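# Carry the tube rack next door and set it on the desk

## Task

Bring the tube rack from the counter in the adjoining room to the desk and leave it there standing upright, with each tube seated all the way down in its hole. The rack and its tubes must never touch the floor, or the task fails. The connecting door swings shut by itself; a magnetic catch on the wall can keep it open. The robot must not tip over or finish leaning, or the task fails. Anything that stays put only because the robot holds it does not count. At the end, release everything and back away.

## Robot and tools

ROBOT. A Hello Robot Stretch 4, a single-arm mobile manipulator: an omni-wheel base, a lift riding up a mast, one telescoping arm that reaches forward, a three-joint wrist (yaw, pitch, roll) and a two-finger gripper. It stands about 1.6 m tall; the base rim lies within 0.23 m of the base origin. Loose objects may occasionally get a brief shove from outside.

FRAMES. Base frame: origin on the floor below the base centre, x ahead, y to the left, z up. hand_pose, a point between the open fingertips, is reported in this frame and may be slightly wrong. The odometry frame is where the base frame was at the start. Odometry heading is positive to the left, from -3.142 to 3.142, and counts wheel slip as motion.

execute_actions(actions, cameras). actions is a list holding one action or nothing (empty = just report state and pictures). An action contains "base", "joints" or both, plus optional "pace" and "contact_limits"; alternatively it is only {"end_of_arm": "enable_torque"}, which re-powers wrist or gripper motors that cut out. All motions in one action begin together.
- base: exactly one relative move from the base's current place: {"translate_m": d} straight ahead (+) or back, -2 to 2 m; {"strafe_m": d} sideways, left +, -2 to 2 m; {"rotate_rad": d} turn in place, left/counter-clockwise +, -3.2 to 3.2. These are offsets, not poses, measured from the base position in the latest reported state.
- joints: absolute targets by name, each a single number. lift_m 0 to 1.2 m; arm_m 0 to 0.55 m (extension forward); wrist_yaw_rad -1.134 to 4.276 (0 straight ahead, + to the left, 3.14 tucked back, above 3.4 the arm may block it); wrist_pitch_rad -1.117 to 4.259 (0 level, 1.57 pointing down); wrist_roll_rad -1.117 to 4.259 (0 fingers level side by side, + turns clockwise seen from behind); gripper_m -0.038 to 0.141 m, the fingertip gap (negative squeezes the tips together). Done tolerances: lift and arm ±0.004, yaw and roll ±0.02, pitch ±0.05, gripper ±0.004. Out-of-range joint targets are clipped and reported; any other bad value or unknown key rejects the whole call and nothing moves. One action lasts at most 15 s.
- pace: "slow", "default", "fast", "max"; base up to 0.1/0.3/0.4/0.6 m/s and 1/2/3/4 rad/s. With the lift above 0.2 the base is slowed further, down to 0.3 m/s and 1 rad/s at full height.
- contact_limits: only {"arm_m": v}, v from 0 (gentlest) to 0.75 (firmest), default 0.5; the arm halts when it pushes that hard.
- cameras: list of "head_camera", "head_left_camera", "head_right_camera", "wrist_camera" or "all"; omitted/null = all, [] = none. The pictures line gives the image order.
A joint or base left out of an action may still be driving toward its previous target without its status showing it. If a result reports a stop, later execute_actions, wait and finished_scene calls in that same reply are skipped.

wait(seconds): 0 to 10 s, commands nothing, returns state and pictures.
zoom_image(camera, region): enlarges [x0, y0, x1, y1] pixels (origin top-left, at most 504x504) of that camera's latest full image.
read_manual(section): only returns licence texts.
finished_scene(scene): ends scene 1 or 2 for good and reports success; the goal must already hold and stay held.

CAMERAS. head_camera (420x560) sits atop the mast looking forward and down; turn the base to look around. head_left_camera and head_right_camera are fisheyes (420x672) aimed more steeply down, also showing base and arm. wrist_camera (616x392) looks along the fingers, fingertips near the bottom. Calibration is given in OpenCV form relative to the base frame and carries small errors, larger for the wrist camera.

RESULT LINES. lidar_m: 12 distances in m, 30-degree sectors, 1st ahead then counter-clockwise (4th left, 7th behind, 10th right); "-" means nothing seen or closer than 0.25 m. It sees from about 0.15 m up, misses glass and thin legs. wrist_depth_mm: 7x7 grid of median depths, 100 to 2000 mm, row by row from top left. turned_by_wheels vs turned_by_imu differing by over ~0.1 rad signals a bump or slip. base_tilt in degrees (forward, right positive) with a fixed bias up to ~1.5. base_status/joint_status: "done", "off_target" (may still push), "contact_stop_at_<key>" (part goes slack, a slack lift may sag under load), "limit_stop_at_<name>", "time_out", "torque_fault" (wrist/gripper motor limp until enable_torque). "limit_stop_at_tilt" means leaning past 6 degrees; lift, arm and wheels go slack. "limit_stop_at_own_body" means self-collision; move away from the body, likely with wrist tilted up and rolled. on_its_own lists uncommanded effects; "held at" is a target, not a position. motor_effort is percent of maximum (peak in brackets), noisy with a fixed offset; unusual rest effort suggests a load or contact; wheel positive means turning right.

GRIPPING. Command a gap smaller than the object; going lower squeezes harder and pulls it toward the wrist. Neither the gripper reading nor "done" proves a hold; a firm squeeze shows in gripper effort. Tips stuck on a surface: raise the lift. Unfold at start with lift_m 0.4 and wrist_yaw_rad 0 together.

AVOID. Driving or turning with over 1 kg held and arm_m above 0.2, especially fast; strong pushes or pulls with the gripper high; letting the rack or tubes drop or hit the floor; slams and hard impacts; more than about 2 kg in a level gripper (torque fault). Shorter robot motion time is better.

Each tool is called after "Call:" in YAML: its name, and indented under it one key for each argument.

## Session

Call:
execute_actions:
  actions: []

Scene clock: 0.00 s.
base_odometry: x=+0.000 y=+0.000 heading=+0.000 (m, m, rad; odometry frame)
turned_by_wheels: +0.000 (rad since the last result)
turned_by_imu: +0.000 (rad since the last result)
base_tilt: forward=+0.3 right=+0.2 (deg)
lidar_m: 0.69 0.82 0.78 0.78 0.91 1.61 3.02 1.08 0.90 0.87 0.81 0.68
base_status: not commanded
joint_positions: lift_m=+0.279 arm_m=+0.000 wrist_yaw_rad=+3.121 wrist_pitch_rad=-0.002 wrist_roll_rad=-0.005 gripper_m=+0.057
joint_status: not commanded
motor_effort: lift_m=+19 arm_m=+0 wrist_yaw_rad=-1 wrist_pitch_rad=-7 wrist_roll_rad=-1 gripper_m=+3 wheel_0=+0 wheel_1=+0 wheel_2=+0 (%)
hand_pose: x=-0.1160 y=+0.0933 z=+0.4575 quat_wxyz=(+0.010, +0.001, -0.002, +1.000) (m; base frame)
wrist_depth_mm: - 140 - - - - 1576 / - 127 200 - - - 1618 / - 131 193 - - - 1537 / 129 141 - - - - 1537 / - - - - - - 1499 / 1537 1661 196 1808 200 1756 1464 / 1118 1025 1205 124 1182 1160 1229
pictures: head_camera, head_left_camera, head_right_camera, wrist_camera
camera_calibration (this result's frames):
wrist_camera: T_world_to_cam=[[0.0312356, 0.999354, 0.0177841, -0.095793], [0.0113761, 0.0174361, -0.999783, 0.510229], [-0.999447, 0.0314312, -0.0108241, 0.11506], [0, 0, 0, 1]] pos_world=[0.112184, 0.0832182, 0.513067]
Images, in order (width x height): head_camera 420x560, head_left_camera 420x672, head_right_camera 420x672, wrist_camera 616x392.

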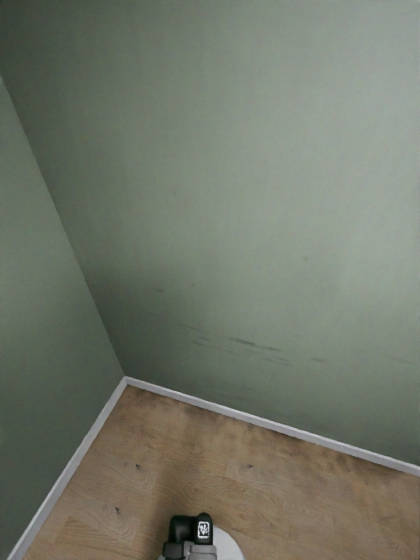

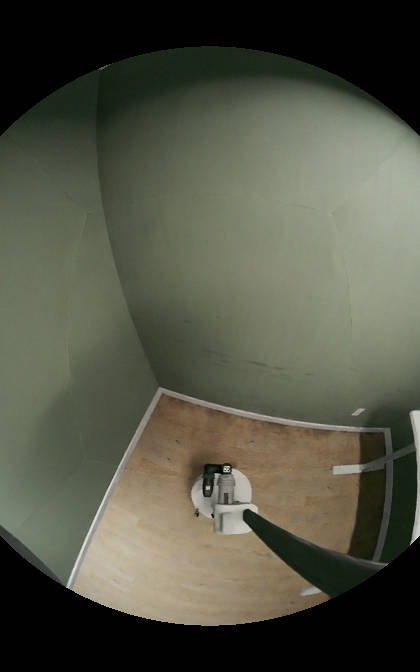

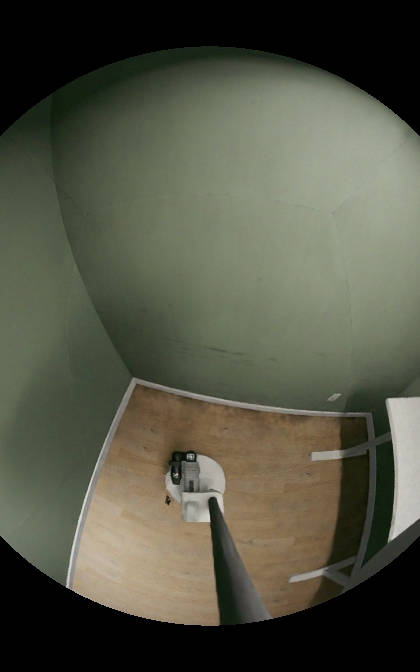

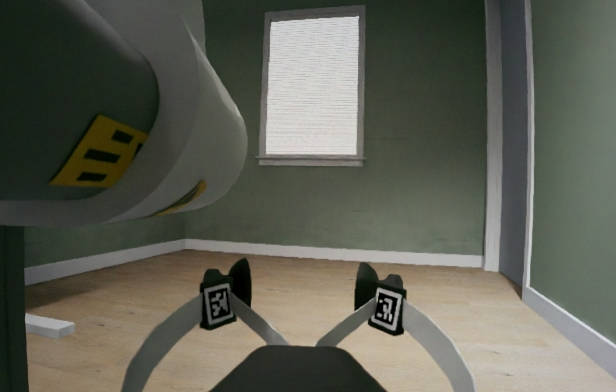

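Call:
execute_actions:
  actions:
    - {"base":{"rotate_rad":-0.263}}
  cameras: []

Call:
execute_actions:
  actions:
    - {"base":{"translate_m":-2.0},"joints":{"lift_m":0.2},"pace":"max"}
  cameras: ["head_left_camera","wrist_camera"]

Scene clock: 11.77 s.
base_odometry: x=+0.000 y=+0.000 heading=-0.262 (m, m, rad; odometry frame)
turned_by_wheels: -0.262 (rad since the last result)
turned_by_imu: -0.265 (rad since the last result)
base_tilt: forward=+0.1 right=+0.1 (deg)
lidar_m: 0.67 0.72 0.81 0.76 0.83 1.12 3.06 1.33 0.95 0.89 0.91 0.72
base_status: done
joint_positions: lift_m=+0.279 arm_m=+0.000 wrist_yaw_rad=+3.121 wrist_pitch_rad=-0.002 wrist_roll_rad=-0.005 gripper_m=+0.057
joint_status: not commanded
motor_effort: lift_m=+18(18) arm_m=+0(0) wrist_yaw_rad=-1(2) wrist_pitch_rad=-6(6) wrist_roll_rad=+0(1) gripper_m=-1(2) wheel_0=+5(12) wheel_1=+5(11) wheel_2=+5(11) (%)
hand_pose: x=-0.1160 y=+0.0933 z=+0.4575 quat_wxyz=(+0.010, +0.001, -0.002, +1.000) (m; base frame)
wrist_depth_mm: - 140 - - - 1430 1008 / - 126 200 - - 1430 1008 / - 131 193 - - 1430 1008 / 129 141 - - - 1397 1008 / - - - - - 1430 991 / 1537 1618 196 1756 200 1397 991 / 1118 1025 1205 124 1160 1098 976
pictures: none
No camera images: the call's "cameras" was empty. Leave "cameras" out to get every camera's image.

Scene clock: 16.73 s.
base_odometry: x=-1.931 y=+0.518 heading=-0.262 (m, m, rad; odometry frame)
turned_by_wheels: -0.001 (rad since the last result)
turned_by_imu: -0.005 (rad since the last result)
base_tilt: forward=+0.1 right=+0.1 (deg)
lidar_m: 2.68 1.14 0.81 0.77 0.90 1.08 0.99 1.05 1.45 1.68 1.29 1.32
base_status: done
joint_positions: lift_m=+0.200 arm_m=+0.000 wrist_yaw_rad=+3.121 wrist_pitch_rad=-0.001 wrist_roll_rad=-0.005 gripper_m=+0.057
joint_status: all done
motor_effort: lift_m=+15(14) arm_m=+0(0) wrist_yaw_rad=-1(0) wrist_pitch_rad=-7(7) wrist_roll_rad=+0(0) gripper_m=-3(0) wheel_0=-5(10) wheel_1=-5(13) wheel_2=+0(18) (%)
hand_pose: x=-0.1160 y=+0.0933 z=+0.3789 quat_wxyz=(+0.010, +0.001, -0.002, +1.000) (m; base frame)
wrist_depth_mm: - 140 1160 1182 1182 1205 1060 / - 126 200 1160 1182 1182 1042 / - 131 193 1160 1205 1205 1025 / 128 141 1160 1160 1205 1205 1060 / 1138 1160 1160 1160 1182 1205 1042 / 1138 1160 196 1182 200 1182 1042 / 960 878 1025 124 991 976 1025
pictures: head_left_camera, wrist_camera
camera_calibration (this result's frames):
wrist_camera: T_world_to_cam=[[0.0312535, 0.999353, 0.017785, -0.0943988], [0.0114582, 0.0174343, -0.999782, 0.431643], [-0.999446, 0.0314505, -0.0109059, 0.114241], [0, 0, 0, 1]] pos_world=[0.112182, 0.0832195, 0.434474]
Images, in order (width x height): head_left_camera 420x672, wrist_camera 616x392.

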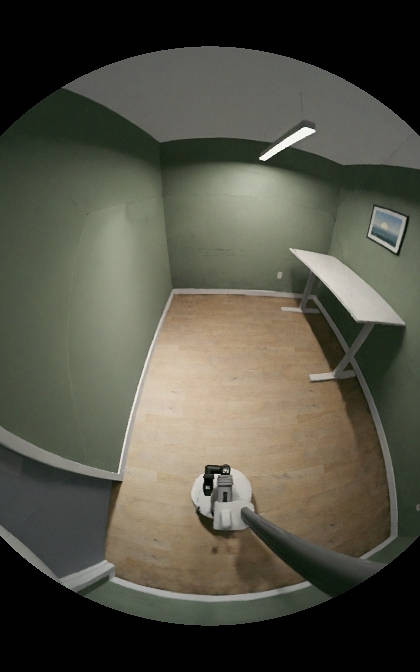

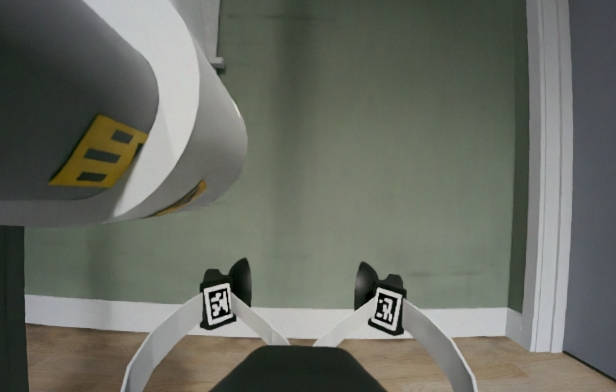

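Call:
execute_actions:
  actions:
    - {"base":{"translate_m":-0.28},"pace":"fast"}
  cameras: []

Call:
execute_actions:
  actions:
    - {"base":{"strafe_m":0.58},"pace":"fast"}
  cameras: ["head_left_camera"]

Scene clock: 23.97 s.
base_odometry: x=-2.202 y=+0.591 heading=-0.263 (m, m, rad; odometry frame)
turned_by_wheels: -0.001 (rad since the last result)
turned_by_imu: -0.003 (rad since the last result)
base_tilt: forward=+0.2 right=+0.1 (deg)
lidar_m: 2.96 1.12 0.81 0.84 0.90 0.78 0.72 0.74 1.04 1.69 1.70 1.51
base_status: done
joint_positions: lift_m=+0.200 arm_m=+0.000 wrist_yaw_rad=+3.121 wrist_pitch_rad=-0.001 wrist_roll_rad=-0.005 gripper_m=+0.057
joint_status: not commanded
motor_effort: lift_m=+15(15) arm_m=+0(0) wrist_yaw_rad=+0(0) wrist_pitch_rad=-6(7) wrist_roll_rad=-1(1) gripper_m=-5(4) wheel_0=-4(11) wheel_1=-4(12) wheel_2=+1(15) (%)
hand_pose: x=-0.1160 y=+0.0933 z=+0.3789 quat_wxyz=(+0.010, +0.001, -0.002, +1.000) (m; base frame)
wrist_depth_mm: - 140 891 891 904 917 931 / - 127 200 904 891 917 931 / - 131 193 904 904 904 931 / 129 141 878 891 904 917 931 / 866 866 878 891 904 917 917 / 866 866 196 891 200 917 917 / 854 866 878 124 891 904 904
pictures: none
No camera images: the call's "cameras" was empty. Leave "cameras" out to get every camera's image.

Scene clock: 26.57 s.
base_odometry: x=-2.051 y=+1.151 heading=-0.263 (m, m, rad; odometry frame)
turned_by_wheels: +0.000 (rad since the last result)
turned_by_imu: +0.000 (rad since the last result)
base_tilt: forward=+0.1 right=+0.2 (deg)
lidar_m: 0.85 0.30 0.29 0.25 0.30 0.40 0.73 0.78 1.02 2.27 1.91 2.11
base_status: done
joint_positions: lift_m=+0.200 arm_m=+0.000 wrist_yaw_rad=+3.121 wrist_pitch_rad=-0.001 wrist_roll_rad=-0.005 gripper_m=+0.057
joint_status: not commanded
motor_effort: lift_m=+15(15) arm_m=+0(0) wrist_yaw_rad=+0(0) wrist_pitch_rad=-6(6) wrist_roll_rad=+0(1) gripper_m=-1(1) wheel_0=-1(17) wheel_1=+1(15) wheel_2=+0(1) (%)
hand_pose: x=-0.1160 y=+0.0933 z=+0.3789 quat_wxyz=(+0.010, +0.001, -0.002, +1.000) (m; base frame)
wrist_depth_mm: - 140 891 904 741 424 309 / - 127 200 904 732 427 312 / - 131 193 904 723 427 312 / 129 141 878 904 732 424 312 / 866 878 878 891 732 421 310 / 878 878 196 891 200 413 304 / 854 854 878 124 699 355 298
pictures: head_left_camera
Images, in order (width x height): head_left_camera 420x672.

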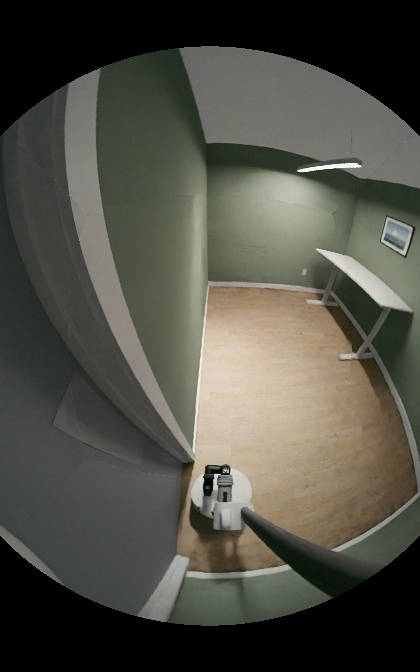

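Call:
execute_actions:
  actions:
    - {"base":{"translate_m":-0.08}}
  cameras: []

Call:
execute_actions:
  actions:
    - {"base":{"strafe_m":0.95},"pace":"slow"}
  cameras: ["head_left_camera","wrist_camera"]

Scene clock: 33.13 s.
base_odometry: x=-2.128 y=+1.172 heading=-0.264 (m, m, rad; odometry frame)
turned_by_wheels: +0.000 (rad since the last result)
turned_by_imu: -0.002 (rad since the last result)
base_tilt: forward=+0.1 right=+0.1 (deg)
lidar_m: 0.86 0.37 0.28 0.27 0.28 0.41 0.67 0.70 0.96 2.25 1.98 2.12
base_status: done
joint_positions: lift_m=+0.200 arm_m=+0.000 wrist_yaw_rad=+3.121 wrist_pitch_rad=-0.001 wrist_roll_rad=-0.005 gripper_m=+0.057
joint_status: not commanded
motor_effort: lift_m=+15(15) arm_m=+0(0) wrist_yaw_rad=+0(2) wrist_pitch_rad=-6(6) wrist_roll_rad=+0(0) gripper_m=-7(6) wheel_0=-4(10) wheel_1=-5(10) wheel_2=+3(13) (%)
hand_pose: x=-0.1160 y=+0.0933 z=+0.3789 quat_wxyz=(+0.010, +0.001, -0.002, +1.000) (m; base frame)
wrist_depth_mm: - 140 809 809 654 427 310 / - 127 200 820 661 427 310 / - 131 194 820 661 427 312 / 129 141 798 820 661 424 312 / 798 798 809 820 654 418 309 / 788 798 196 820 200 413 303 / 788 788 798 124 654 353 298
pictures: none
No camera images: the call's "cameras" was empty. Leave "cameras" out to get every camera's image.

action 0: "base": strafe_m = 0.95 would last too long for one action: at the pace "slow" strafe_m can be at most 0.78 in either direction: name a faster pace, or command the rest in another action

Call:
execute_actions:
  actions:
    - {"base":{"strafe_m":0.12},"pace":"slow"}
  cameras: []

Call:
execute_actions:
  actions:
    - {"base":{"strafe_m":0.8}}
  cameras: ["head_left_camera","wrist_camera"]

Scene clock: 38.33 s.
base_odometry: x=-2.097 y=+1.287 heading=-0.264 (m, m, rad; odometry frame)
turned_by_wheels: -0.001 (rad since the last result)
turned_by_imu: -0.002 (rad since the last result)
base_tilt: forward=+0.2 right=+0.1 (deg)
lidar_m: 0.37 0.27 0.25 - 0.25 0.27 0.52 0.68 0.97 2.39 2.08 2.30
base_status: done
joint_positions: lift_m=+0.200 arm_m=+0.000 wrist_yaw_rad=+3.121 wrist_pitch_rad=-0.001 wrist_roll_rad=-0.005 gripper_m=+0.057
joint_status: not commanded
motor_effort: lift_m=+15(15) arm_m=+0(0) wrist_yaw_rad=+1(0) wrist_pitch_rad=-7(7) wrist_roll_rad=+0(0) gripper_m=-3(0) wheel_0=-24(27) wheel_1=+17(21) wheel_2=+0(0) (%)
hand_pose: x=-0.1160 y=+0.0933 z=+0.3789 quat_wxyz=(+0.010, +0.001, -0.002, +1.000) (m; base frame)
wrist_depth_mm: - 140 809 654 404 224 - / - 127 200 654 404 225 172 / - 131 193 654 402 224 173 / 129 141 809 661 397 224 171 / 788 798 809 661 387 221 170 / 788 798 196 654 200 217 167 / 778 788 809 124 355 189 -
pictures: none
No camera images: the call's "cameras" was empty. Leave "cameras" out to get every camera's image.

Scene clock: 47.00 s.
base_odometry: x=-2.102 y=+1.268 heading=-0.271 (m, m, rad; odometry frame)
turned_by_wheels: -0.007 (rad since the last result)
turned_by_imu: -0.010 (rad since the last result)
base_tilt: forward=+0.1 right=+0.1 (deg)
lidar_m: 0.49 0.27 0.25 - 0.25 0.27 0.52 0.70 0.97 2.36 2.02 2.33
base_status: strafe_m contact_stop (by the wheels' count: -0.020 of +0.800)
joint_positions: lift_m=+0.200 arm_m=+0.000 wrist_yaw_rad=+3.121 wrist_pitch_rad=-0.001 wrist_roll_rad=-0.005 gripper_m=+0.057
joint_status: not commanded
on_its_own: the wheels are slack since a contact_stop
motor_effort: lift_m=+15(15) arm_m=+0(0) wrist_yaw_rad=+0(0) wrist_pitch_rad=-6(7) wrist_roll_rad=+0(0) gripper_m=-2(0) wheel_0=+0(33) wheel_1=+0(36) wheel_2=+0(0) (%)
hand_pose: x=-0.1160 y=+0.0933 z=+0.3789 quat_wxyz=(+0.010, +0.001, -0.002, +1.000) (m; base frame)
wrist_depth_mm: - 140 809 668 436 229 - / - 127 200 661 436 231 174 / - 132 194 661 433 231 174 / 129 141 820 661 427 229 174 / 788 809 809 661 418 226 172 / 788 809 196 661 200 223 169 / 778 778 809 124 377 192 -
pictures: head_left_camera, wrist_camera
camera_calibration (this result's frames):
wrist_camera: T_world_to_cam=[[0.0313383, 0.999351, 0.0177848, -0.0944132], [0.0114468, 0.0174335, -0.999782, 0.431645], [-0.999443, 0.031535, -0.0108931, 0.114235], [0, 0, 0, 1]] pos_world=[0.11219, 0.0832244, 0.434474]
Images, in order (width x height): head_left_camera 420x672, wrist_camera 616x392.

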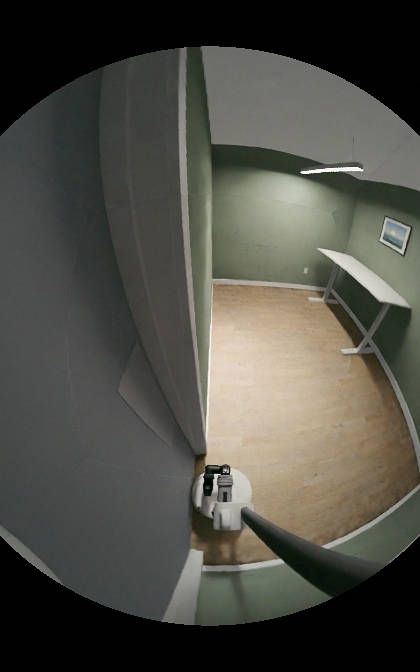

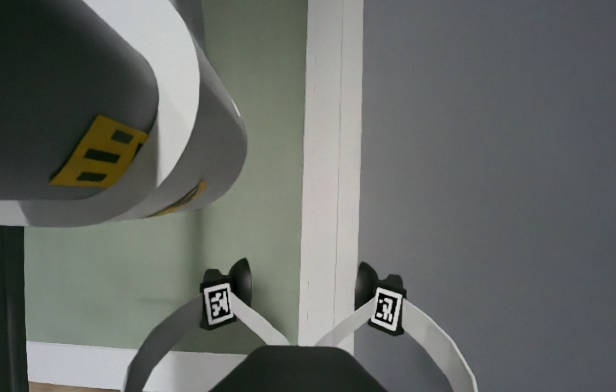

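Call:
execute_actions:
  actions:
    - {"base":{"translate_m":0.08},"pace":"slow"}
  cameras: []

Call:
execute_actions:
  actions:
    - {"base":{"strafe_m":0.78},"pace":"slow"}
  cameras: ["head_left_camera","wrist_camera"]

Scene clock: 55.37 s.
base_odometry: x=-2.025 y=+1.247 heading=-0.270 (m, m, rad; odometry frame)
turned_by_wheels: +0.001 (rad since the last result)
turned_by_imu: -0.001 (rad since the last result)
base_tilt: forward=+0.2 right=+0.2 (deg)
lidar_m: 0.48 0.25 0.25 - 0.25 0.27 0.60 0.80 1.09 2.37 2.01 2.29
base_status: done
joint_positions: lift_m=+0.200 arm_m=+0.000 wrist_yaw_rad=+3.121 wrist_pitch_rad=-0.001 wrist_roll_rad=-0.005 gripper_m=+0.057
joint_status: not commanded
motor_effort: lift_m=+15(15) arm_m=+0(0) wrist_yaw_rad=+0(1) wrist_pitch_rad=-6(7) wrist_roll_rad=+0(0) gripper_m=-5(2) wheel_0=+6(9) wheel_1=+7(7) wheel_2=-7(10) (%)
hand_pose: x=-0.1160 y=+0.0933 z=+0.3789 quat_wxyz=(+0.010, +0.001, -0.002, +1.000) (m; base frame)
wrist_depth_mm: - 140 878 741 442 231 - / - 127 200 741 439 233 176 / - 132 193 741 436 233 176 / 129 141 891 741 430 231 175 / 866 878 891 732 418 229 174 / 866 878 196 741 200 224 171 / 854 866 878 124 382 193 -
pictures: none
No camera images: the call's "cameras" was empty. Leave "cameras" out to get every camera's image.

Scene clock: 64.30 s.
base_odometry: x=-1.817 y=+1.998 heading=-0.270 (m, m, rad; odometry frame)
turned_by_wheels: +0.000 (rad since the last result)
turned_by_imu: +0.090 (rad since the last result)
base_tilt: forward=+0.3 right=+0.2 (deg)
lidar_m: 2.34 2.13 1.64 1.60 1.00 0.99 0.25 0.32 1.18 3.09 0.53 0.77
base_status: done
joint_positions: lift_m=+0.200 arm_m=+0.000 wrist_yaw_rad=+3.121 wrist_pitch_rad=-0.001 wrist_roll_rad=-0.005 gripper_m=+0.057
joint_status: not commanded
motor_effort: lift_m=+15(15) arm_m=+0(0) wrist_yaw_rad=-1(1) wrist_pitch_rad=-7(7) wrist_roll_rad=+0(1) gripper_m=-6(6) wheel_0=-12(24) wheel_1=+12(26) wheel_2=+5(4) (%)
hand_pose: x=-0.1160 y=+0.0933 z=+0.3789 quat_wxyz=(+0.010, +0.001, -0.002, +1.000) (m; base frame)
wrist_depth_mm: - 140 342 304 262 229 854 / - 127 200 303 260 229 854 / - 131 193 301 262 229 854 / 129 140 330 301 260 229 866 / 564 439 353 300 259 227 842 / 569 439 196 300 200 226 854 / 569 427 364 124 255 220 842
pictures: head_left_camera, wrist_camera
camera_calibration (this result's frames):
wrist_camera: T_world_to_cam=[[0.0313392, 0.999351, 0.017785, -0.0944134], [0.011447, 0.0174337, -0.999782, 0.431645], [-0.999443, 0.031536, -0.0108932, 0.114235], [0, 0, 0, 1]] pos_world=[0.11219, 0.0832244, 0.434474]
Images, in order (width x height): head_left_camera 420x672, wrist_camera 616x392.

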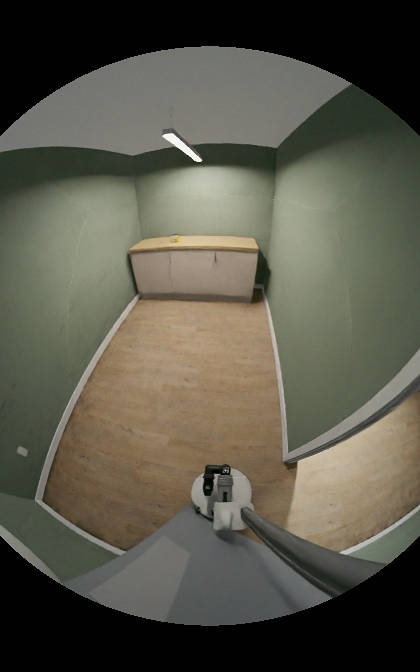

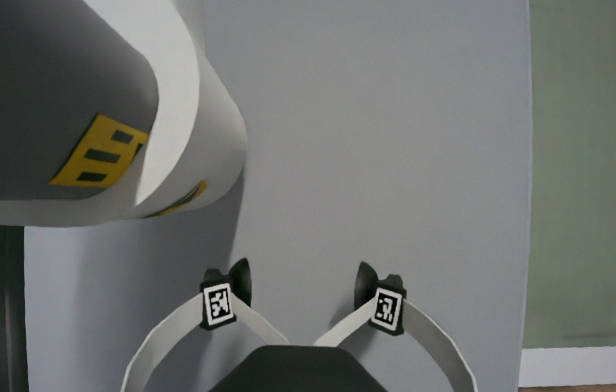

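Call:
execute_actions:
  actions:
    - {"base":{"strafe_m":0.12},"pace":"slow"}
  cameras: []

Call:
execute_actions:
  actions:
    - {"base":{"translate_m":-0.33},"pace":"slow"}
  cameras: ["wrist_camera"]

Scene clock: 71.43 s.
base_odometry: x=-1.785 y=+2.113 heading=-0.270 (m, m, rad; odometry frame)
turned_by_wheels: +0.000 (rad since the last result)
turned_by_imu: +0.056 (rad since the last result)
base_tilt: forward=+0.2 right=+0.1 (deg)
lidar_m: 2.36 1.89 1.51 1.50 0.93 0.79 0.25 0.31 1.22 0.68 0.64 0.98
base_status: done
joint_positions: lift_m=+0.200 arm_m=+0.000 wrist_yaw_rad=+3.121 wrist_pitch_rad=-0.001 wrist_roll_rad=-0.005 gripper_m=+0.057
joint_status: not commanded
motor_effort: lift_m=+15(15) arm_m=+0(0) wrist_yaw_rad=-1(0) wrist_pitch_rad=-6(6) wrist_roll_rad=+0(1) gripper_m=+0(4) wheel_0=-11(17) wheel_1=+11(16) wheel_2=+4(4) (%)
hand_pose: x=-0.1160 y=+0.0933 z=+0.3789 quat_wxyz=(+0.010, +0.001, -0.002, +1.000) (m; base frame)
wrist_depth_mm: - 140 340 303 264 809 798 / - 127 200 303 264 820 798 / - 131 193 301 263 820 798 / 129 141 327 300 263 809 798 / 535 424 349 300 262 809 798 / 535 424 196 298 200 809 798 / 535 413 359 124 259 798 788
pictures: none
No camera images: the call's "cameras" was empty. Leave "cameras" out to get every camera's image.

Scene clock: 76.00 s.
base_odometry: x=-2.102 y=+2.201 heading=-0.271 (m, m, rad; odometry frame)
turned_by_wheels: -0.001 (rad since the last result)
turned_by_imu: -0.048 (rad since the last result)
base_tilt: forward=+0.1 right=+0.2 (deg)
lidar_m: 2.70 1.99 1.52 1.19 0.26 0.25 - 0.25 0.30 2.41 0.82 0.90
base_status: done
joint_positions: lift_m=+0.200 arm_m=+0.000 wrist_yaw_rad=+3.121 wrist_pitch_rad=-0.001 wrist_roll_rad=-0.005 gripper_m=+0.057
joint_status: not commanded
motor_effort: lift_m=+15(15) arm_m=+0(0) wrist_yaw_rad=-1(1) wrist_pitch_rad=-6(7) wrist_roll_rad=-1(1) gripper_m=-3(2) wheel_0=-10(14) wheel_1=-13(13) wheel_2=+11(16) (%)
hand_pose: x=-0.1160 y=+0.0933 z=+0.3789 quat_wxyz=(+0.010, +0.001, -0.002, +1.000) (m; base frame)
wrist_depth_mm: - 140 324 320 317 312 307 / - 127 200 322 317 310 410 / - 131 193 322 315 312 410 / 129 141 324 322 315 312 410 / 334 330 325 322 317 310 410 / 336 330 196 320 200 310 512 / 334 329 327 124 315 309 512
pictures: wrist_camera
camera_calibration (this result's frames):
wrist_camera: T_world_to_cam=[[0.0313102, 0.999351, 0.017785, -0.0944085], [0.0114463, 0.017434, -0.999782, 0.431645], [-0.999444, 0.0315069, -0.0108931, 0.114236], [0, 0, 0, 1]] pos_world=[0.112187, 0.0832227, 0.434474]
Images, in order (width x height): wrist_camera 616x392.

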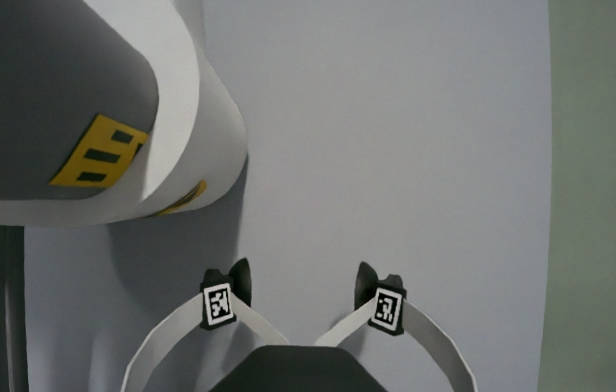

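Call:
execute_actions:
  actions:
    - {"base":{"translate_m":-0.07},"pace":"slow"}
  cameras: ["wrist_camera"]

Scene clock: 81.50 s.
base_odometry: x=-2.157 y=+2.217 heading=-0.269 (m, m, rad; odometry frame)
turned_by_wheels: +0.002 (rad since the last result)
turned_by_imu: +0.009 (rad since the last result)
base_tilt: forward=+0.2 right=+0.1 (deg)
lidar_m: 2.73 1.98 1.55 1.04 0.28 0.25 - 0.25 0.30 2.37 0.84 0.89
base_status: translate_m contact_stop (by the wheels' count: -0.057 of -0.070)
joint_positions: lift_m=+0.200 arm_m=+0.000 wrist_yaw_rad=+3.121 wrist_pitch_rad=-0.001 wrist_roll_rad=-0.005 gripper_m=+0.057
joint_status: not commanded
on_its_own: the wheels are slack since a contact_stop
motor_effort: lift_m=+15(15) arm_m=+0(0) wrist_yaw_rad=+0(2) wrist_pitch_rad=-6(7) wrist_roll_rad=+0(0) gripper_m=-5(1) wheel_0=+0(33) wheel_1=+0(34) wheel_2=+0(32) (%)
hand_pose: x=-0.1160 y=+0.0933 z=+0.3789 quat_wxyz=(+0.010, +0.001, -0.002, +1.000) (m; base frame)
wrist_depth_mm: - 140 327 327 329 329 462 / - 127 200 327 327 330 459 / - 131 193 329 329 329 459 / 129 141 325 327 329 329 462 / 325 325 327 327 329 329 459 / 325 325 196 327 200 329 462 / 325 325 327 124 329 329 462
pictures: wrist_camera
camera_calibration (this result's frames):
wrist_camera: T_world_to_cam=[[0.03117, 0.999356, 0.0177848, -0.0943842], [0.011448, 0.0174353, -0.999782, 0.43163], [-0.999449, 0.0313668, -0.0108972, 0.114238], [0, 0, 0, 1]] pos_world=[0.112175, 0.0832146, 0.434459]
Images, in order (width x height): wrist_camera 616x392.

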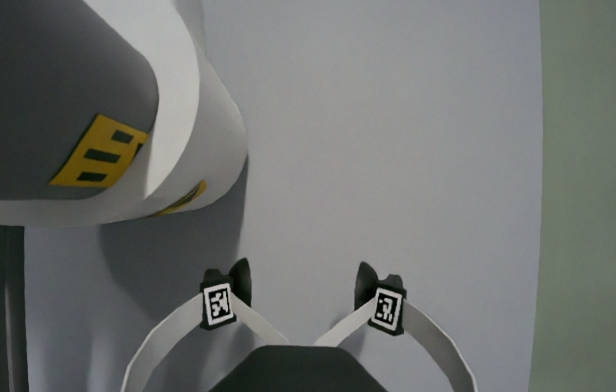

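Call:
execute_actions:
  actions:
    - {"base":{"translate_m":1.8},"pace":"max"}
  cameras: ["wrist_camera","head_camera"]

Scene clock: 88.97 s.
base_odometry: x=-0.421 y=+1.740 heading=-0.268 (m, m, rad; odometry frame)
turned_by_wheels: +0.001 (rad since the last result)
turned_by_imu: +0.001 (rad since the last result)
base_tilt: forward=+0.2 right=+0.1 (deg)
lidar_m: 0.95 1.02 1.35 1.33 1.43 2.16 1.97 0.97 0.74 0.73 0.83 0.98
base_status: done
joint_positions: lift_m=+0.200 arm_m=+0.000 wrist_yaw_rad=+3.121 wrist_pitch_rad=-0.001 wrist_roll_rad=-0.005 gripper_m=+0.057
joint_status: not commanded
motor_effort: lift_m=+15(15) arm_m=+0(0) wrist_yaw_rad=-1(1) wrist_pitch_rad=-7(6) wrist_roll_rad=-1(1) gripper_m=-3(2) wheel_0=+4(11) wheel_1=+3(12) wheel_2=+0(20) (%)
hand_pose: x=-0.1160 y=+0.0933 z=+0.3789 quat_wxyz=(+0.010, +0.001, -0.002, +1.000) (m; base frame)
wrist_depth_mm: - 140 - - - - - / - 127 200 - - - - / - 131 193 - - - - / 129 141 - - - - - / 1160 - - - - - 1983 / 1098 1366 196 1499 200 1499 1499 / 946 878 1008 124 991 976 1025
pictures: head_camera, wrist_camera
camera_calibration (this result's frames):
wrist_camera: T_world_to_cam=[[0.0312416, 0.999354, 0.0177848, -0.0943964], [0.0114431, 0.0174347, -0.999783, 0.431627], [-0.999446, 0.0314383, -0.010891, 0.114235], [0, 0, 0, 1]] pos_world=[0.112182, 0.0832187, 0.434456]
Images, in order (width x height): head_camera 420x560, wrist_camera 616x392.

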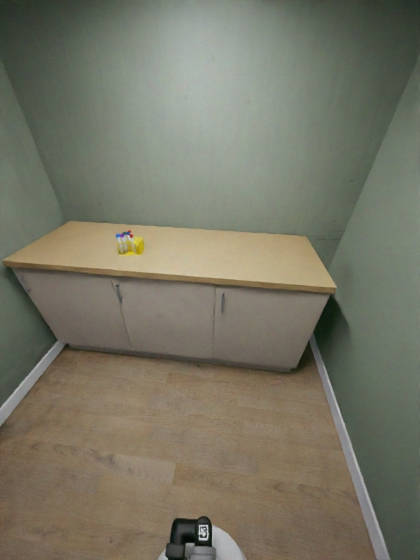

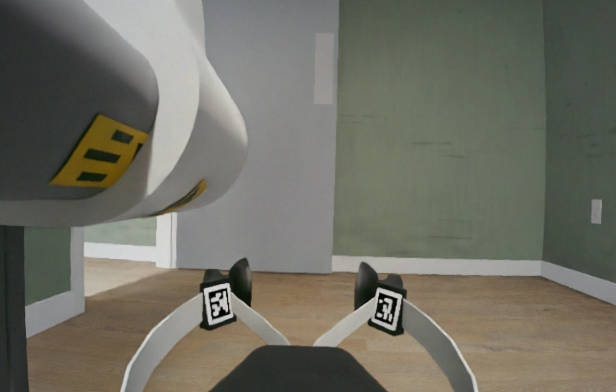

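Call:
zoom_image:
  camera: "head_camera"
  region: [95, 215, 165, 275]

Region (95, 215, 165, 275) of head_camera's 420x560 image, scaled by 7.200, with more detail than that image has; it fills the top 432 rows of this view, and the rest is white.

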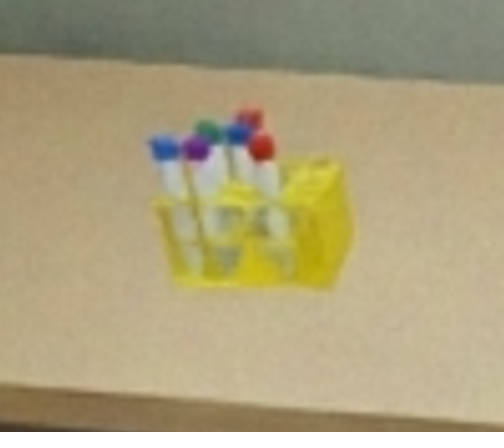

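Call:
execute_actions:
  actions:
    - {"base":{"strafe_m":0.55},"joints":{"lift_m":1.0,"wrist_yaw_rad":0,"wrist_pitch_rad":0.45,"gripper_m":0.141,"arm_m":0.3},"pace":"fast"}
  cameras: ["wrist_camera","head_camera"]

Call:
zoom_image:
  camera: "wrist_camera"
  region: [200, 40, 420, 240]

Scene clock: 101.73 s.
base_odometry: x=-0.276 y=+2.270 heading=-0.268 (m, m, rad; odometry frame)
turned_by_wheels: +0.000 (rad since the last result)
turned_by_imu: -0.001 (rad since the last result)
base_tilt: forward=+0.1 right=+0.1 (deg)
lidar_m: 1.00 1.02 0.81 0.77 0.86 1.27 1.99 1.66 1.31 1.28 1.35 1.03
base_status: done
joint_positions: lift_m=+1.000 arm_m=+0.298 wrist_yaw_rad=+0.000 wrist_pitch_rad=+0.452 wrist_roll_rad=-0.005 gripper_m=+0.141
joint_status: all done
motor_effort: lift_m=+22(26) arm_m=+8(10) wrist_yaw_rad=-1(6) wrist_pitch_rad=-5(5) wrist_roll_rad=+0(1) gripper_m=+1(0) wheel_0=-3(17) wheel_1=+2(16) wheel_2=+0(1) (%)
hand_pose: x=+0.7289 y=-0.0874 z=+1.0519 quat_wxyz=(+0.975, -0.002, +0.224, +0.001) (m; base frame)
wrist_depth_mm: 1042 1078 1042 1042 1025 976 960 / 1060 1138 1118 1078 1060 1042 1025 / 878 891 891 699 931 976 1008 / 621 627 634 647 661 668 683 / 661 634 627 609 564 564 549 / 723 683 654 640 627 597 615 / 788 768 741 124 691 668 661
pictures: head_camera, wrist_camera
camera_calibration (this result's frames):
wrist_camera: T_world_to_cam=[[-0.00186665, -0.999783, 0.0207569, -0.105908], [-0.447974, -0.0177216, -0.893871, 1.31836], [0.894044, -0.0109671, -0.447844, 0.0474478], [0, 0, 0, 1]] pos_world=[0.547975, -0.0820015, 1.20189]
Images, in order (width x height): head_camera 420x560, wrist_camera 616x392.

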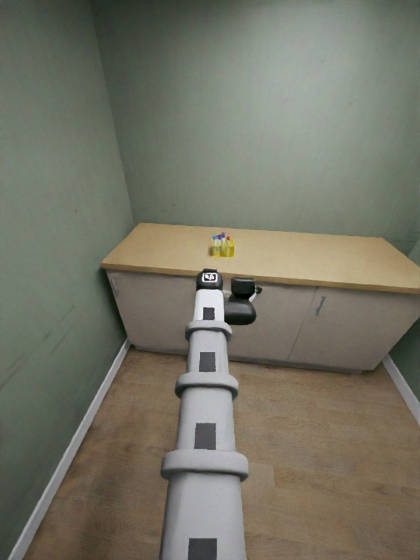

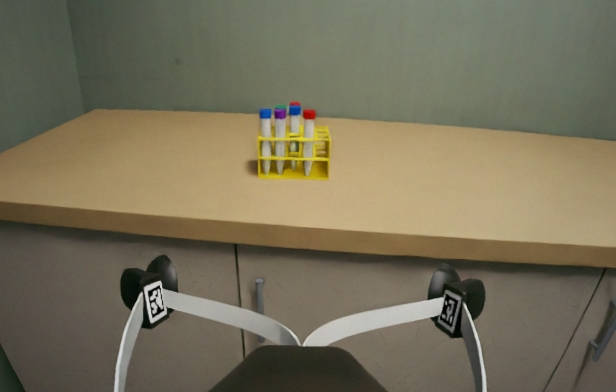

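Region (200, 40, 420, 240) of wrist_camera's 616x392 image, scaled by 2.291; it fills the top 458 rows of this view, and the rest is white.

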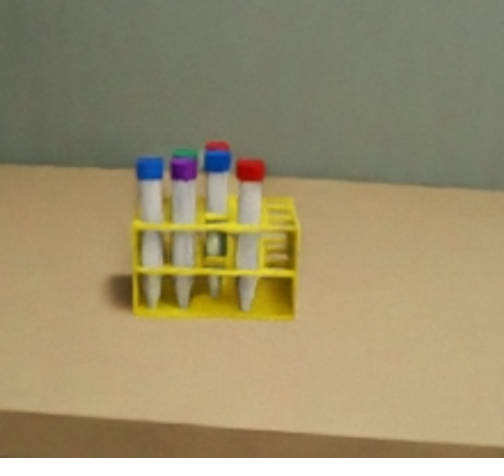

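Call:
execute_actions:
  actions:
    - {"base":{"strafe_m":0.022},"joints":{"lift_m":0.787,"wrist_pitch_rad":0}}
  cameras: []

Call:
execute_actions:
  actions:
    - {"base":{"translate_m":0.32}}
  cameras: ["wrist_camera"]

Scene clock: 110.83 s.
base_odometry: x=-0.270 y=+2.291 heading=-0.268 (m, m, rad; odometry frame)
turned_by_wheels: +0.000 (rad since the last result)
turned_by_imu: -0.002 (rad since the last result)
base_tilt: forward=+0.2 right=+0.1 (deg)
lidar_m: 0.99 1.02 0.76 0.76 0.84 1.24 2.02 2.05 1.34 1.32 1.31 1.03
base_status: done
joint_positions: lift_m=+0.787 arm_m=+0.298 wrist_yaw_rad=+0.000 wrist_pitch_rad=+0.002 wrist_roll_rad=-0.005 gripper_m=+0.141
joint_status: all done
motor_effort: lift_m=+13(21) arm_m=+8(9) wrist_yaw_rad=+0(1) wrist_pitch_rad=-7(15) wrist_roll_rad=+0(0) gripper_m=+3(1) wheel_0=-2(18) wheel_1=+3(13) wheel_2=+0(2) (%)
hand_pose: x=+0.7579 y=-0.0874 z=+0.9649 quat_wxyz=(+1.000, -0.002, +0.001, +0.000) (m; base frame)
wrist_depth_mm: 1025 1182 1160 1138 1118 1098 1060 / 1025 1182 1160 1138 1118 1078 1078 / 1025 1182 1160 1160 1098 1098 1078 / 1060 1182 1160 1118 1118 1098 1078 / 574 615 654 676 723 750 750 / 554 525 512 504 496 484 480 / 554 544 535 124 517 508 500
pictures: none
No camera images: the call's "cameras" was empty. Leave "cameras" out to get every camera's image.

Scene clock: 113.37 s.
base_odometry: x=+0.039 y=+2.207 heading=-0.268 (m, m, rad; odometry frame)
turned_by_wheels: +0.000 (rad since the last result)
turned_by_imu: +0.000 (rad since the last result)
base_tilt: forward=+0.0 right=+0.1 (deg)
lidar_m: 0.69 0.73 0.73 0.72 0.80 1.18 2.31 1.75 1.34 1.33 0.89 0.70
base_status: done
joint_positions: lift_m=+0.787 arm_m=+0.298 wrist_yaw_rad=+0.000 wrist_pitch_rad=+0.002 wrist_roll_rad=-0.005 gripper_m=+0.141
joint_status: not commanded
motor_effort: lift_m=+14(13) arm_m=+9(8) wrist_yaw_rad=+0(1) wrist_pitch_rad=-7(6) wrist_roll_rad=+0(1) gripper_m=+0(1) wheel_0=+4(13) wheel_1=+4(10) wheel_2=-2(13) (%)
hand_pose: x=+0.7579 y=-0.0874 z=+0.9649 quat_wxyz=(+1.000, -0.002, +0.001, +0.000) (m; base frame)
wrist_depth_mm: 878 866 842 820 798 778 768 / 878 854 831 820 798 778 768 / 878 866 842 820 798 788 778 / 866 854 831 809 809 788 778 / 574 615 554 370 609 741 759 / 312 272 309 347 301 297 359 / 229 224 246 124 257 237 -
pictures: wrist_camera
camera_calibration (this result's frames):
wrist_camera: T_world_to_cam=[[-0.0107659, -0.999783, 0.0178268, -0.0944949], [-0.0149178, -0.0176653, -0.999733, 1.02753], [0.999831, -0.011029, -0.0147244, -0.515514], [0, 0, 0, 1]] pos_world=[0.529738, -0.0820084, 1.02135]
Images, in order (width x height): wrist_camera 616x392.

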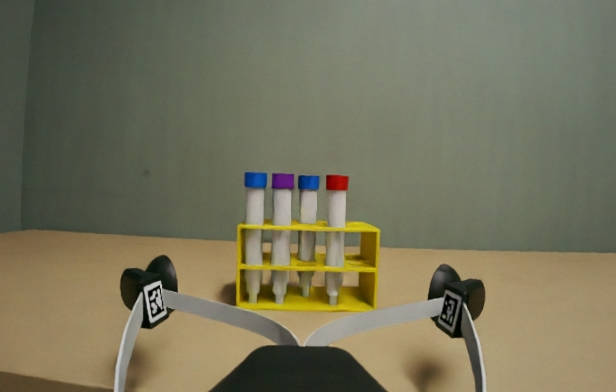

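Call:
execute_actions:
  actions:
    - {"joints":{"arm_m":0.41}}
  cameras: ["wrist_camera"]

Scene clock: 120.47 s.
base_odometry: x=+0.039 y=+2.207 heading=-0.268 (m, m, rad; odometry frame)
turned_by_wheels: +0.000 (rad since the last result)
turned_by_imu: -0.002 (rad since the last result)
base_tilt: forward=+0.1 right=+0.1 (deg)
lidar_m: 0.70 0.75 0.73 0.72 0.76 1.19 2.33 1.73 1.38 1.33 0.92 0.70
base_status: not commanded
joint_positions: lift_m=+0.787 arm_m=+0.408 wrist_yaw_rad=+0.000 wrist_pitch_rad=+0.002 wrist_roll_rad=-0.005 gripper_m=+0.141
joint_status: all done
motor_effort: lift_m=+14(14) arm_m=+8(9) wrist_yaw_rad=+0(1) wrist_pitch_rad=-6(6) wrist_roll_rad=+0(0) gripper_m=+3(2) wheel_0=+4(4) wheel_1=+4(4) wheel_2=-2(2) (%)
hand_pose: x=+0.8678 y=-0.0874 z=+0.9650 quat_wxyz=(+1.000, -0.002, +0.001, +0.000) (m; base frame)
wrist_depth_mm: 750 741 723 707 691 683 668 / 759 741 723 707 683 683 661 / 759 741 715 715 699 683 668 / 759 750 723 267 691 683 668 / 574 615 473 258 312 683 668 / 312 272 246 248 245 297 359 / 229 224 242 124 239 236 -
pictures: wrist_camera
camera_calibration (this result's frames):
wrist_camera: T_world_to_cam=[[-0.0107403, -0.999783, 0.0178246, -0.0933242], [-0.0147228, -0.0176656, -0.999736, 1.02906], [0.999834, -0.0109999, -0.0145299, -0.625612], [0, 0, 0, 1]] pos_world=[0.639656, -0.0820067, 1.02136]
Images, in order (width x height): wrist_camera 616x392.

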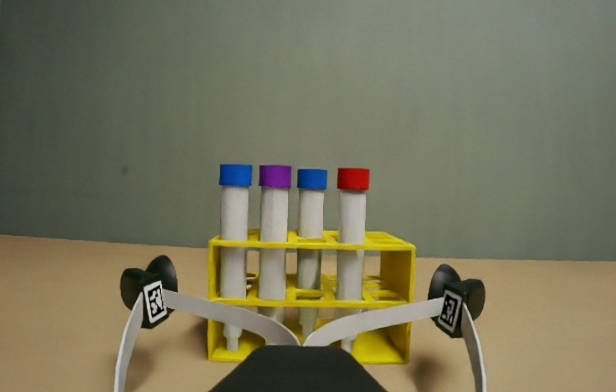

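Call:
execute_actions:
  actions:
    - {"base":{"strafe_m":-0.006},"pace":"slow"}
  cameras: []

Call:
execute_actions:
  actions:
    - {"joints":{"arm_m":0.458},"pace":"slow","contact_limits":{"arm_m":0.2}}
  cameras: ["wrist_camera"]

Scene clock: 125.87 s.
base_odometry: x=+0.037 y=+2.201 heading=-0.268 (m, m, rad; odometry frame)
turned_by_wheels: +0.000 (rad since the last result)
turned_by_imu: -0.001 (rad since the last result)
base_tilt: forward=+0.2 right=+0.1 (deg)
lidar_m: 0.69 0.75 0.73 0.73 0.81 1.21 2.33 1.75 1.34 1.34 0.91 0.70
base_status: done
joint_positions: lift_m=+0.787 arm_m=+0.408 wrist_yaw_rad=+0.000 wrist_pitch_rad=+0.002 wrist_roll_rad=-0.005 gripper_m=+0.141
joint_status: not commanded
motor_effort: lift_m=+14(14) arm_m=+9(9) wrist_yaw_rad=-1(2) wrist_pitch_rad=-6(6) wrist_roll_rad=+0(0) gripper_m=+0(2) wheel_0=+7(7) wheel_1=-5(10) wheel_2=+0(2) (%)
hand_pose: x=+0.8678 y=-0.0874 z=+0.9650 quat_wxyz=(+1.000, -0.002, +0.001, +0.000) (m; base frame)
wrist_depth_mm: 750 741 723 707 691 676 661 / 759 741 723 707 691 676 668 / 750 741 723 715 699 676 668 / 750 741 723 267 691 683 661 / 574 615 244 259 603 683 668 / 312 272 242 247 262 297 359 / 229 224 241 124 241 237 -
pictures: none
No camera images: the call's "cameras" was empty. Leave "cameras" out to get every camera's image.

Scene clock: 127.53 s.
base_odometry: x=+0.037 y=+2.201 heading=-0.268 (m, m, rad; odometry frame)
turned_by_wheels: +0.000 (rad since the last result)
turned_by_imu: -0.001 (rad since the last result)
base_tilt: forward=+0.2 right=+0.1 (deg)
lidar_m: 0.68 0.75 0.73 0.71 0.80 1.17 2.33 1.74 1.36 1.33 0.92 0.71
base_status: not commanded
joint_positions: lift_m=+0.787 arm_m=+0.456 wrist_yaw_rad=+0.000 wrist_pitch_rad=+0.002 wrist_roll_rad=-0.005 gripper_m=+0.141
joint_status: all done
motor_effort: lift_m=+14(14) arm_m=+9(9) wrist_yaw_rad=-1(1) wrist_pitch_rad=-6(6) wrist_roll_rad=+0(0) gripper_m=+1(1) wheel_0=+6(6) wheel_1=-5(5) wheel_2=+0(0) (%)
contact_limits: arm_m 0.2
hand_pose: x=+0.9158 y=-0.0874 z=+0.9650 quat_wxyz=(+1.000, -0.002, +0.001, +0.000) (m; base frame)
wrist_depth_mm: 707 683 668 661 647 627 621 / 707 691 676 661 647 627 621 / 707 699 668 661 647 634 621 / 707 691 202 228 647 634 627 / 574 615 200 226 272 634 621 / 312 272 199 223 199 215 359 / 229 224 204 123 220 237 -
pictures: wrist_camera
camera_calibration (this result's frames):
wrist_camera: T_world_to_cam=[[-0.0107548, -0.999783, 0.0178247, -0.0928], [-0.0147234, -0.0176655, -0.999736, 1.02977], [0.999834, -0.0110144, -0.0145302, -0.673568], [0, 0, 0, 1]] pos_world=[0.687619, -0.0820075, 1.02136]
Images, in order (width x height): wrist_camera 616x392.

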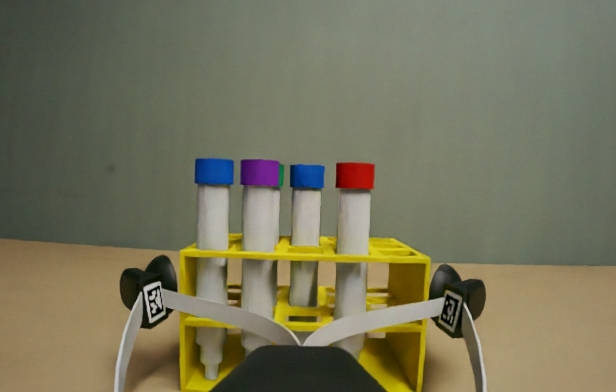

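Call:
execute_actions:
  actions:
    - {"joints":{"gripper_m":0.05}}
  cameras: []

Call:
execute_actions:
  actions:
    - {"joints":{"lift_m":0.82},"pace":"slow"}
  cameras: ["wrist_camera"]

Scene clock: 133.77 s.
base_odometry: x=+0.037 y=+2.201 heading=-0.268 (m, m, rad; odometry frame)
turned_by_wheels: +0.000 (rad since the last result)
turned_by_imu: -0.002 (rad since the last result)
base_tilt: forward=+0.2 right=+0.1 (deg)
lidar_m: 0.69 0.77 0.74 0.72 0.80 1.22 2.34 1.74 1.37 1.33 0.91 0.70
base_status: not commanded
joint_positions: lift_m=+0.787 arm_m=+0.456 wrist_yaw_rad=+0.000 wrist_pitch_rad=+0.002 wrist_roll_rad=-0.005 gripper_m=+0.051
joint_status: all done
motor_effort: lift_m=+14(14) arm_m=+9(9) wrist_yaw_rad=+0(1) wrist_pitch_rad=-6(7) wrist_roll_rad=+0(0) gripper_m=-33(34) wheel_0=+6(7) wheel_1=-5(5) wheel_2=+0(0) (%)
hand_pose: x=+0.9158 y=-0.0874 z=+0.9649 quat_wxyz=(+1.000, -0.002, +0.001, +0.000) (m; base frame)
wrist_depth_mm: 707 691 668 661 647 627 621 / 707 683 676 654 654 627 621 / 707 691 668 661 647 634 621 / 707 691 180 206 647 634 627 / 569 609 180 203 220 634 627 / 310 173 181 207 196 182 357 / 213 222 174 142 174 228 -
pictures: none
No camera images: the call's "cameras" was empty. Leave "cameras" out to get every camera's image.

Scene clock: 134.87 s.
base_odometry: x=+0.037 y=+2.201 heading=-0.268 (m, m, rad; odometry frame)
turned_by_wheels: +0.000 (rad since the last result)
turned_by_imu: +0.000 (rad since the last result)
base_tilt: forward=+0.1 right=+0.1 (deg)
lidar_m: 0.68 0.75 0.75 0.71 0.81 1.23 2.32 1.78 1.36 1.33 0.91 0.71
base_status: not commanded
joint_positions: lift_m=+0.820 arm_m=+0.456 wrist_yaw_rad=+0.000 wrist_pitch_rad=+0.003 wrist_roll_rad=-0.005 gripper_m=+0.051
joint_status: all done
motor_effort: lift_m=+23(27) arm_m=+9(9) wrist_yaw_rad=-1(2) wrist_pitch_rad=-10(10) wrist_roll_rad=-1(0) gripper_m=-35(41) wheel_0=+6(6) wheel_1=-5(5) wheel_2=+0(0) (%)
hand_pose: x=+0.9158 y=-0.0874 z=+0.9968 quat_wxyz=(+1.000, -0.002, +0.002, +0.000) (m; base frame)
wrist_depth_mm: 707 691 668 654 640 634 621 / 699 691 668 661 647 634 615 / 707 691 668 654 647 634 621 / 707 691 180 207 647 634 621 / 699 691 180 203 220 634 621 / 404 173 181 207 195 182 462 / 276 286 174 142 174 294 300
pictures: wrist_camera
camera_calibration (this result's frames):
wrist_camera: T_world_to_cam=[[-0.0107346, -0.999783, 0.0178368, -0.0933987], [-0.0158344, -0.0176657, -0.999719, 1.06265], [0.999817, -0.011014, -0.0156413, -0.672003], [0, 0, 0, 1]] pos_world=[0.687704, -0.0820075, 1.05351]
Images, in order (width x height): wrist_camera 616x392.

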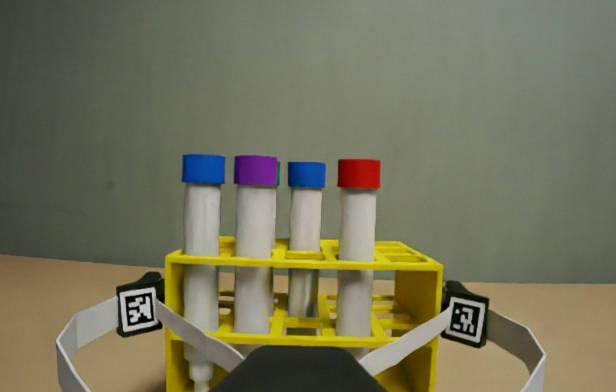

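Call:
execute_actions:
  actions:
    - {"joints":{"arm_m":0.0}}
  cameras: []

Call:
execute_actions:
  actions:
    - {"base":{"rotate_rad":-1.64},"pace":"slow"}
  cameras: []

Call:
execute_actions:
  actions:
    - {"base":{"strafe_m":-1.75}}
  cameras: ["head_camera"]

Scene clock: 142.97 s.
base_odometry: x=+0.037 y=+2.201 heading=-0.268 (m, m, rad; odometry frame)
turned_by_wheels: +0.000 (rad since the last result)
turned_by_imu: -0.002 (rad since the last result)
base_tilt: forward=+0.0 right=+0.2 (deg)
lidar_m: 0.39 0.75 0.73 0.71 0.78 1.21 2.33 1.74 1.37 1.33 0.92 0.42
base_status: not commanded
joint_positions: lift_m=+0.820 arm_m=+0.002 wrist_yaw_rad=+0.000 wrist_pitch_rad=+0.004 wrist_roll_rad=-0.005 gripper_m=+0.051
joint_status: all done
motor_effort: lift_m=+23(23) arm_m=-9(9) wrist_yaw_rad=-1(1) wrist_pitch_rad=-10(10) wrist_roll_rad=-1(0) gripper_m=-30(36) wheel_0=+6(6) wheel_1=-5(5) wheel_2=+0(0) (%)
hand_pose: x=+0.4610 y=-0.0875 z=+0.9968 quat_wxyz=(+1.000, -0.002, +0.002, +0.000) (m; base frame)
wrist_depth_mm: 1025 1160 1138 1098 1098 1060 1042 / 1042 1160 1138 1118 1078 1060 1042 / 1042 1160 1138 1118 1078 1078 1042 / 1060 1160 179 206 1098 1060 1060 / 750 809 180 204 221 960 960 / 508 174 181 207 195 182 469 / 525 525 173 142 174 484 477
pictures: none
No camera images: the call's "cameras" was empty. Leave "cameras" out to get every camera's image.

Scene clock: 145.90 s.
base_odometry: x=+0.037 y=+2.201 heading=-1.906 (m, m, rad; odometry frame)
turned_by_wheels: -1.638 (rad since the last result)
turned_by_imu: -1.648 (rad since the last result)
base_tilt: forward=+0.2 right=+0.1 (deg)
lidar_m: 0.41 0.98 0.73 0.68 0.73 0.74 0.71 0.77 1.12 2.33 1.83 0.40
base_status: done
joint_positions: lift_m=+0.820 arm_m=+0.002 wrist_yaw_rad=+0.000 wrist_pitch_rad=+0.004 wrist_roll_rad=-0.005 gripper_m=+0.051
joint_status: not commanded
motor_effort: lift_m=+23(23) arm_m=-9(9) wrist_yaw_rad=-1(3) wrist_pitch_rad=-10(10) wrist_roll_rad=+0(0) gripper_m=-38(35) wheel_0=+6(11) wheel_1=+7(11) wheel_2=+7(8) (%)
hand_pose: x=+0.4610 y=-0.0874 z=+0.9968 quat_wxyz=(+1.000, -0.002, +0.002, +0.000) (m; base frame)
wrist_depth_mm: 1160 1160 1138 1138 1118 1118 1098 / 1160 1138 1138 1138 1138 1138 1098 / 1138 1138 1138 1138 1138 1118 1118 / 1160 1138 180 207 1118 1138 1118 / 1160 1138 179 204 220 1138 1118 / 1160 173 181 207 195 182 1138 / 1160 1138 173 142 174 1118 1118
pictures: none
No camera images: the call's "cameras" was empty. Leave "cameras" out to get every camera's image.

Scene clock: 153.07 s.
base_odometry: x=-1.615 y=+2.777 heading=-1.906 (m, m, rad; odometry frame)
turned_by_wheels: +0.000 (rad since the last result)
turned_by_imu: -0.003 (rad since the last result)
base_tilt: forward=+0.1 right=+0.1 (deg)
lidar_m: 0.40 1.32 1.90 2.42 1.07 0.83 0.79 0.85 0.63 0.65 0.66 0.75
base_status: done
joint_positions: lift_m=+0.820 arm_m=+0.002 wrist_yaw_rad=+0.000 wrist_pitch_rad=+0.003 wrist_roll_rad=-0.005 gripper_m=+0.051
joint_status: not commanded
motor_effort: lift_m=+22(23) arm_m=-9(9) wrist_yaw_rad=-1(1) wrist_pitch_rad=-9(10) wrist_roll_rad=+0(1) gripper_m=-37(33) wheel_0=+5(13) wheel_1=-5(13) wheel_2=+0(7) (%)
hand_pose: x=+0.4610 y=-0.0874 z=+0.9969 quat_wxyz=(+1.000, -0.002, +0.002, +0.000) (m; base frame)
wrist_depth_mm: 1078 1060 - - - 917 654 / 1078 1060 - - - 917 661 / 1078 1078 - - - 917 661 / 1078 1078 180 206 - 917 654 / 1078 1078 180 204 220 904 654 / 1078 173 180 207 196 182 634 / 1078 1078 173 142 174 809 597
pictures: head_camera
Images, in order (width x height): head_camera 420x560.

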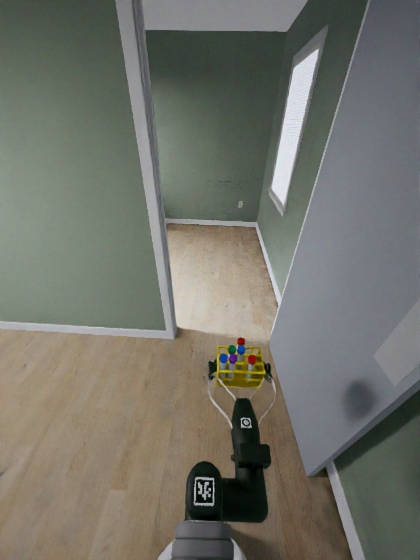

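Call:
execute_actions:
  actions:
    - {"base":{"strafe_m":-0.11}}
  cameras: []

Call:
execute_actions:
  actions:
    - {"base":{"translate_m":2.0},"pace":"fast"}
  cameras: ["head_left_camera"]

Scene clock: 164.43 s.
base_odometry: x=-1.719 y=+2.813 heading=-1.906 (m, m, rad; odometry frame)
turned_by_wheels: +0.000 (rad since the last result)
turned_by_imu: -0.003 (rad since the last result)
base_tilt: forward=+0.2 right=+0.1 (deg)
lidar_m: 0.39 1.36 1.91 2.54 1.13 0.85 0.81 0.75 0.56 0.53 0.58 0.38
base_status: done
joint_positions: lift_m=+0.820 arm_m=+0.002 wrist_yaw_rad=+0.000 wrist_pitch_rad=+0.003 wrist_roll_rad=-0.005 gripper_m=+0.051
joint_status: not commanded
motor_effort: lift_m=+22(22) arm_m=-9(9) wrist_yaw_rad=-1(0) wrist_pitch_rad=-10(9) wrist_roll_rad=+0(1) gripper_m=-36(33) wheel_0=+3(15) wheel_1=-3(14) wheel_2=+0(0) (%)
hand_pose: x=+0.4610 y=-0.0874 z=+0.9969 quat_wxyz=(+1.000, -0.002, +0.002, +0.000) (m; base frame)
wrist_depth_mm: 1060 1060 - - - 707 517 / 1078 1078 - - - 707 504 / 1078 1098 - - - 707 504 / 1078 1098 180 206 1808 699 504 / 1078 1078 180 202 220 699 500 / 1078 173 180 207 194 182 492 / 1078 1078 173 142 174 621 469
pictures: none
No camera images: the call's "cameras" was empty. Leave "cameras" out to get every camera's image.

Scene clock: 170.87 s.
base_odometry: x=-2.376 y=+0.924 heading=-1.905 (m, m, rad; odometry frame)
turned_by_wheels: +0.001 (rad since the last result)
turned_by_imu: +0.001 (rad since the last result)
base_tilt: forward=+0.1 right=+0.1 (deg)
lidar_m: 0.41 1.77 1.72 1.96 0.80 0.67 2.23 0.73 0.65 0.62 0.67 0.42
base_status: done
joint_positions: lift_m=+0.820 arm_m=+0.002 wrist_yaw_rad=+0.000 wrist_pitch_rad=+0.003 wrist_roll_rad=-0.005 gripper_m=+0.051
joint_status: not commanded
motor_effort: lift_m=+22(22) arm_m=-9(9) wrist_yaw_rad=-2(0) wrist_pitch_rad=-10(10) wrist_roll_rad=+0(0) gripper_m=-39(35) wheel_0=+5(14) wheel_1=+6(10) wheel_2=-3(14) (%)
hand_pose: x=+0.4609 y=-0.0874 z=+0.9969 quat_wxyz=(+1.000, -0.002, +0.002, +0.000) (m; base frame)
wrist_depth_mm: 1708 1756 1708 1708 1708 1308 891 / 1708 1756 1708 1708 1708 1308 891 / 1708 1756 1708 1708 1661 1336 891 / 1708 1756 180 208 1661 1281 891 / 1756 1756 180 202 220 1308 891 / 1756 173 180 207 196 182 842 / 1756 1756 173 142 173 1160 809
pictures: head_left_camera
Images, in order (width x height): head_left_camera 420x672.

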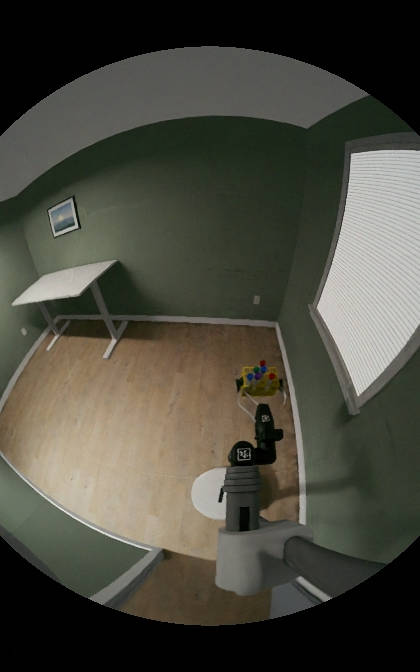

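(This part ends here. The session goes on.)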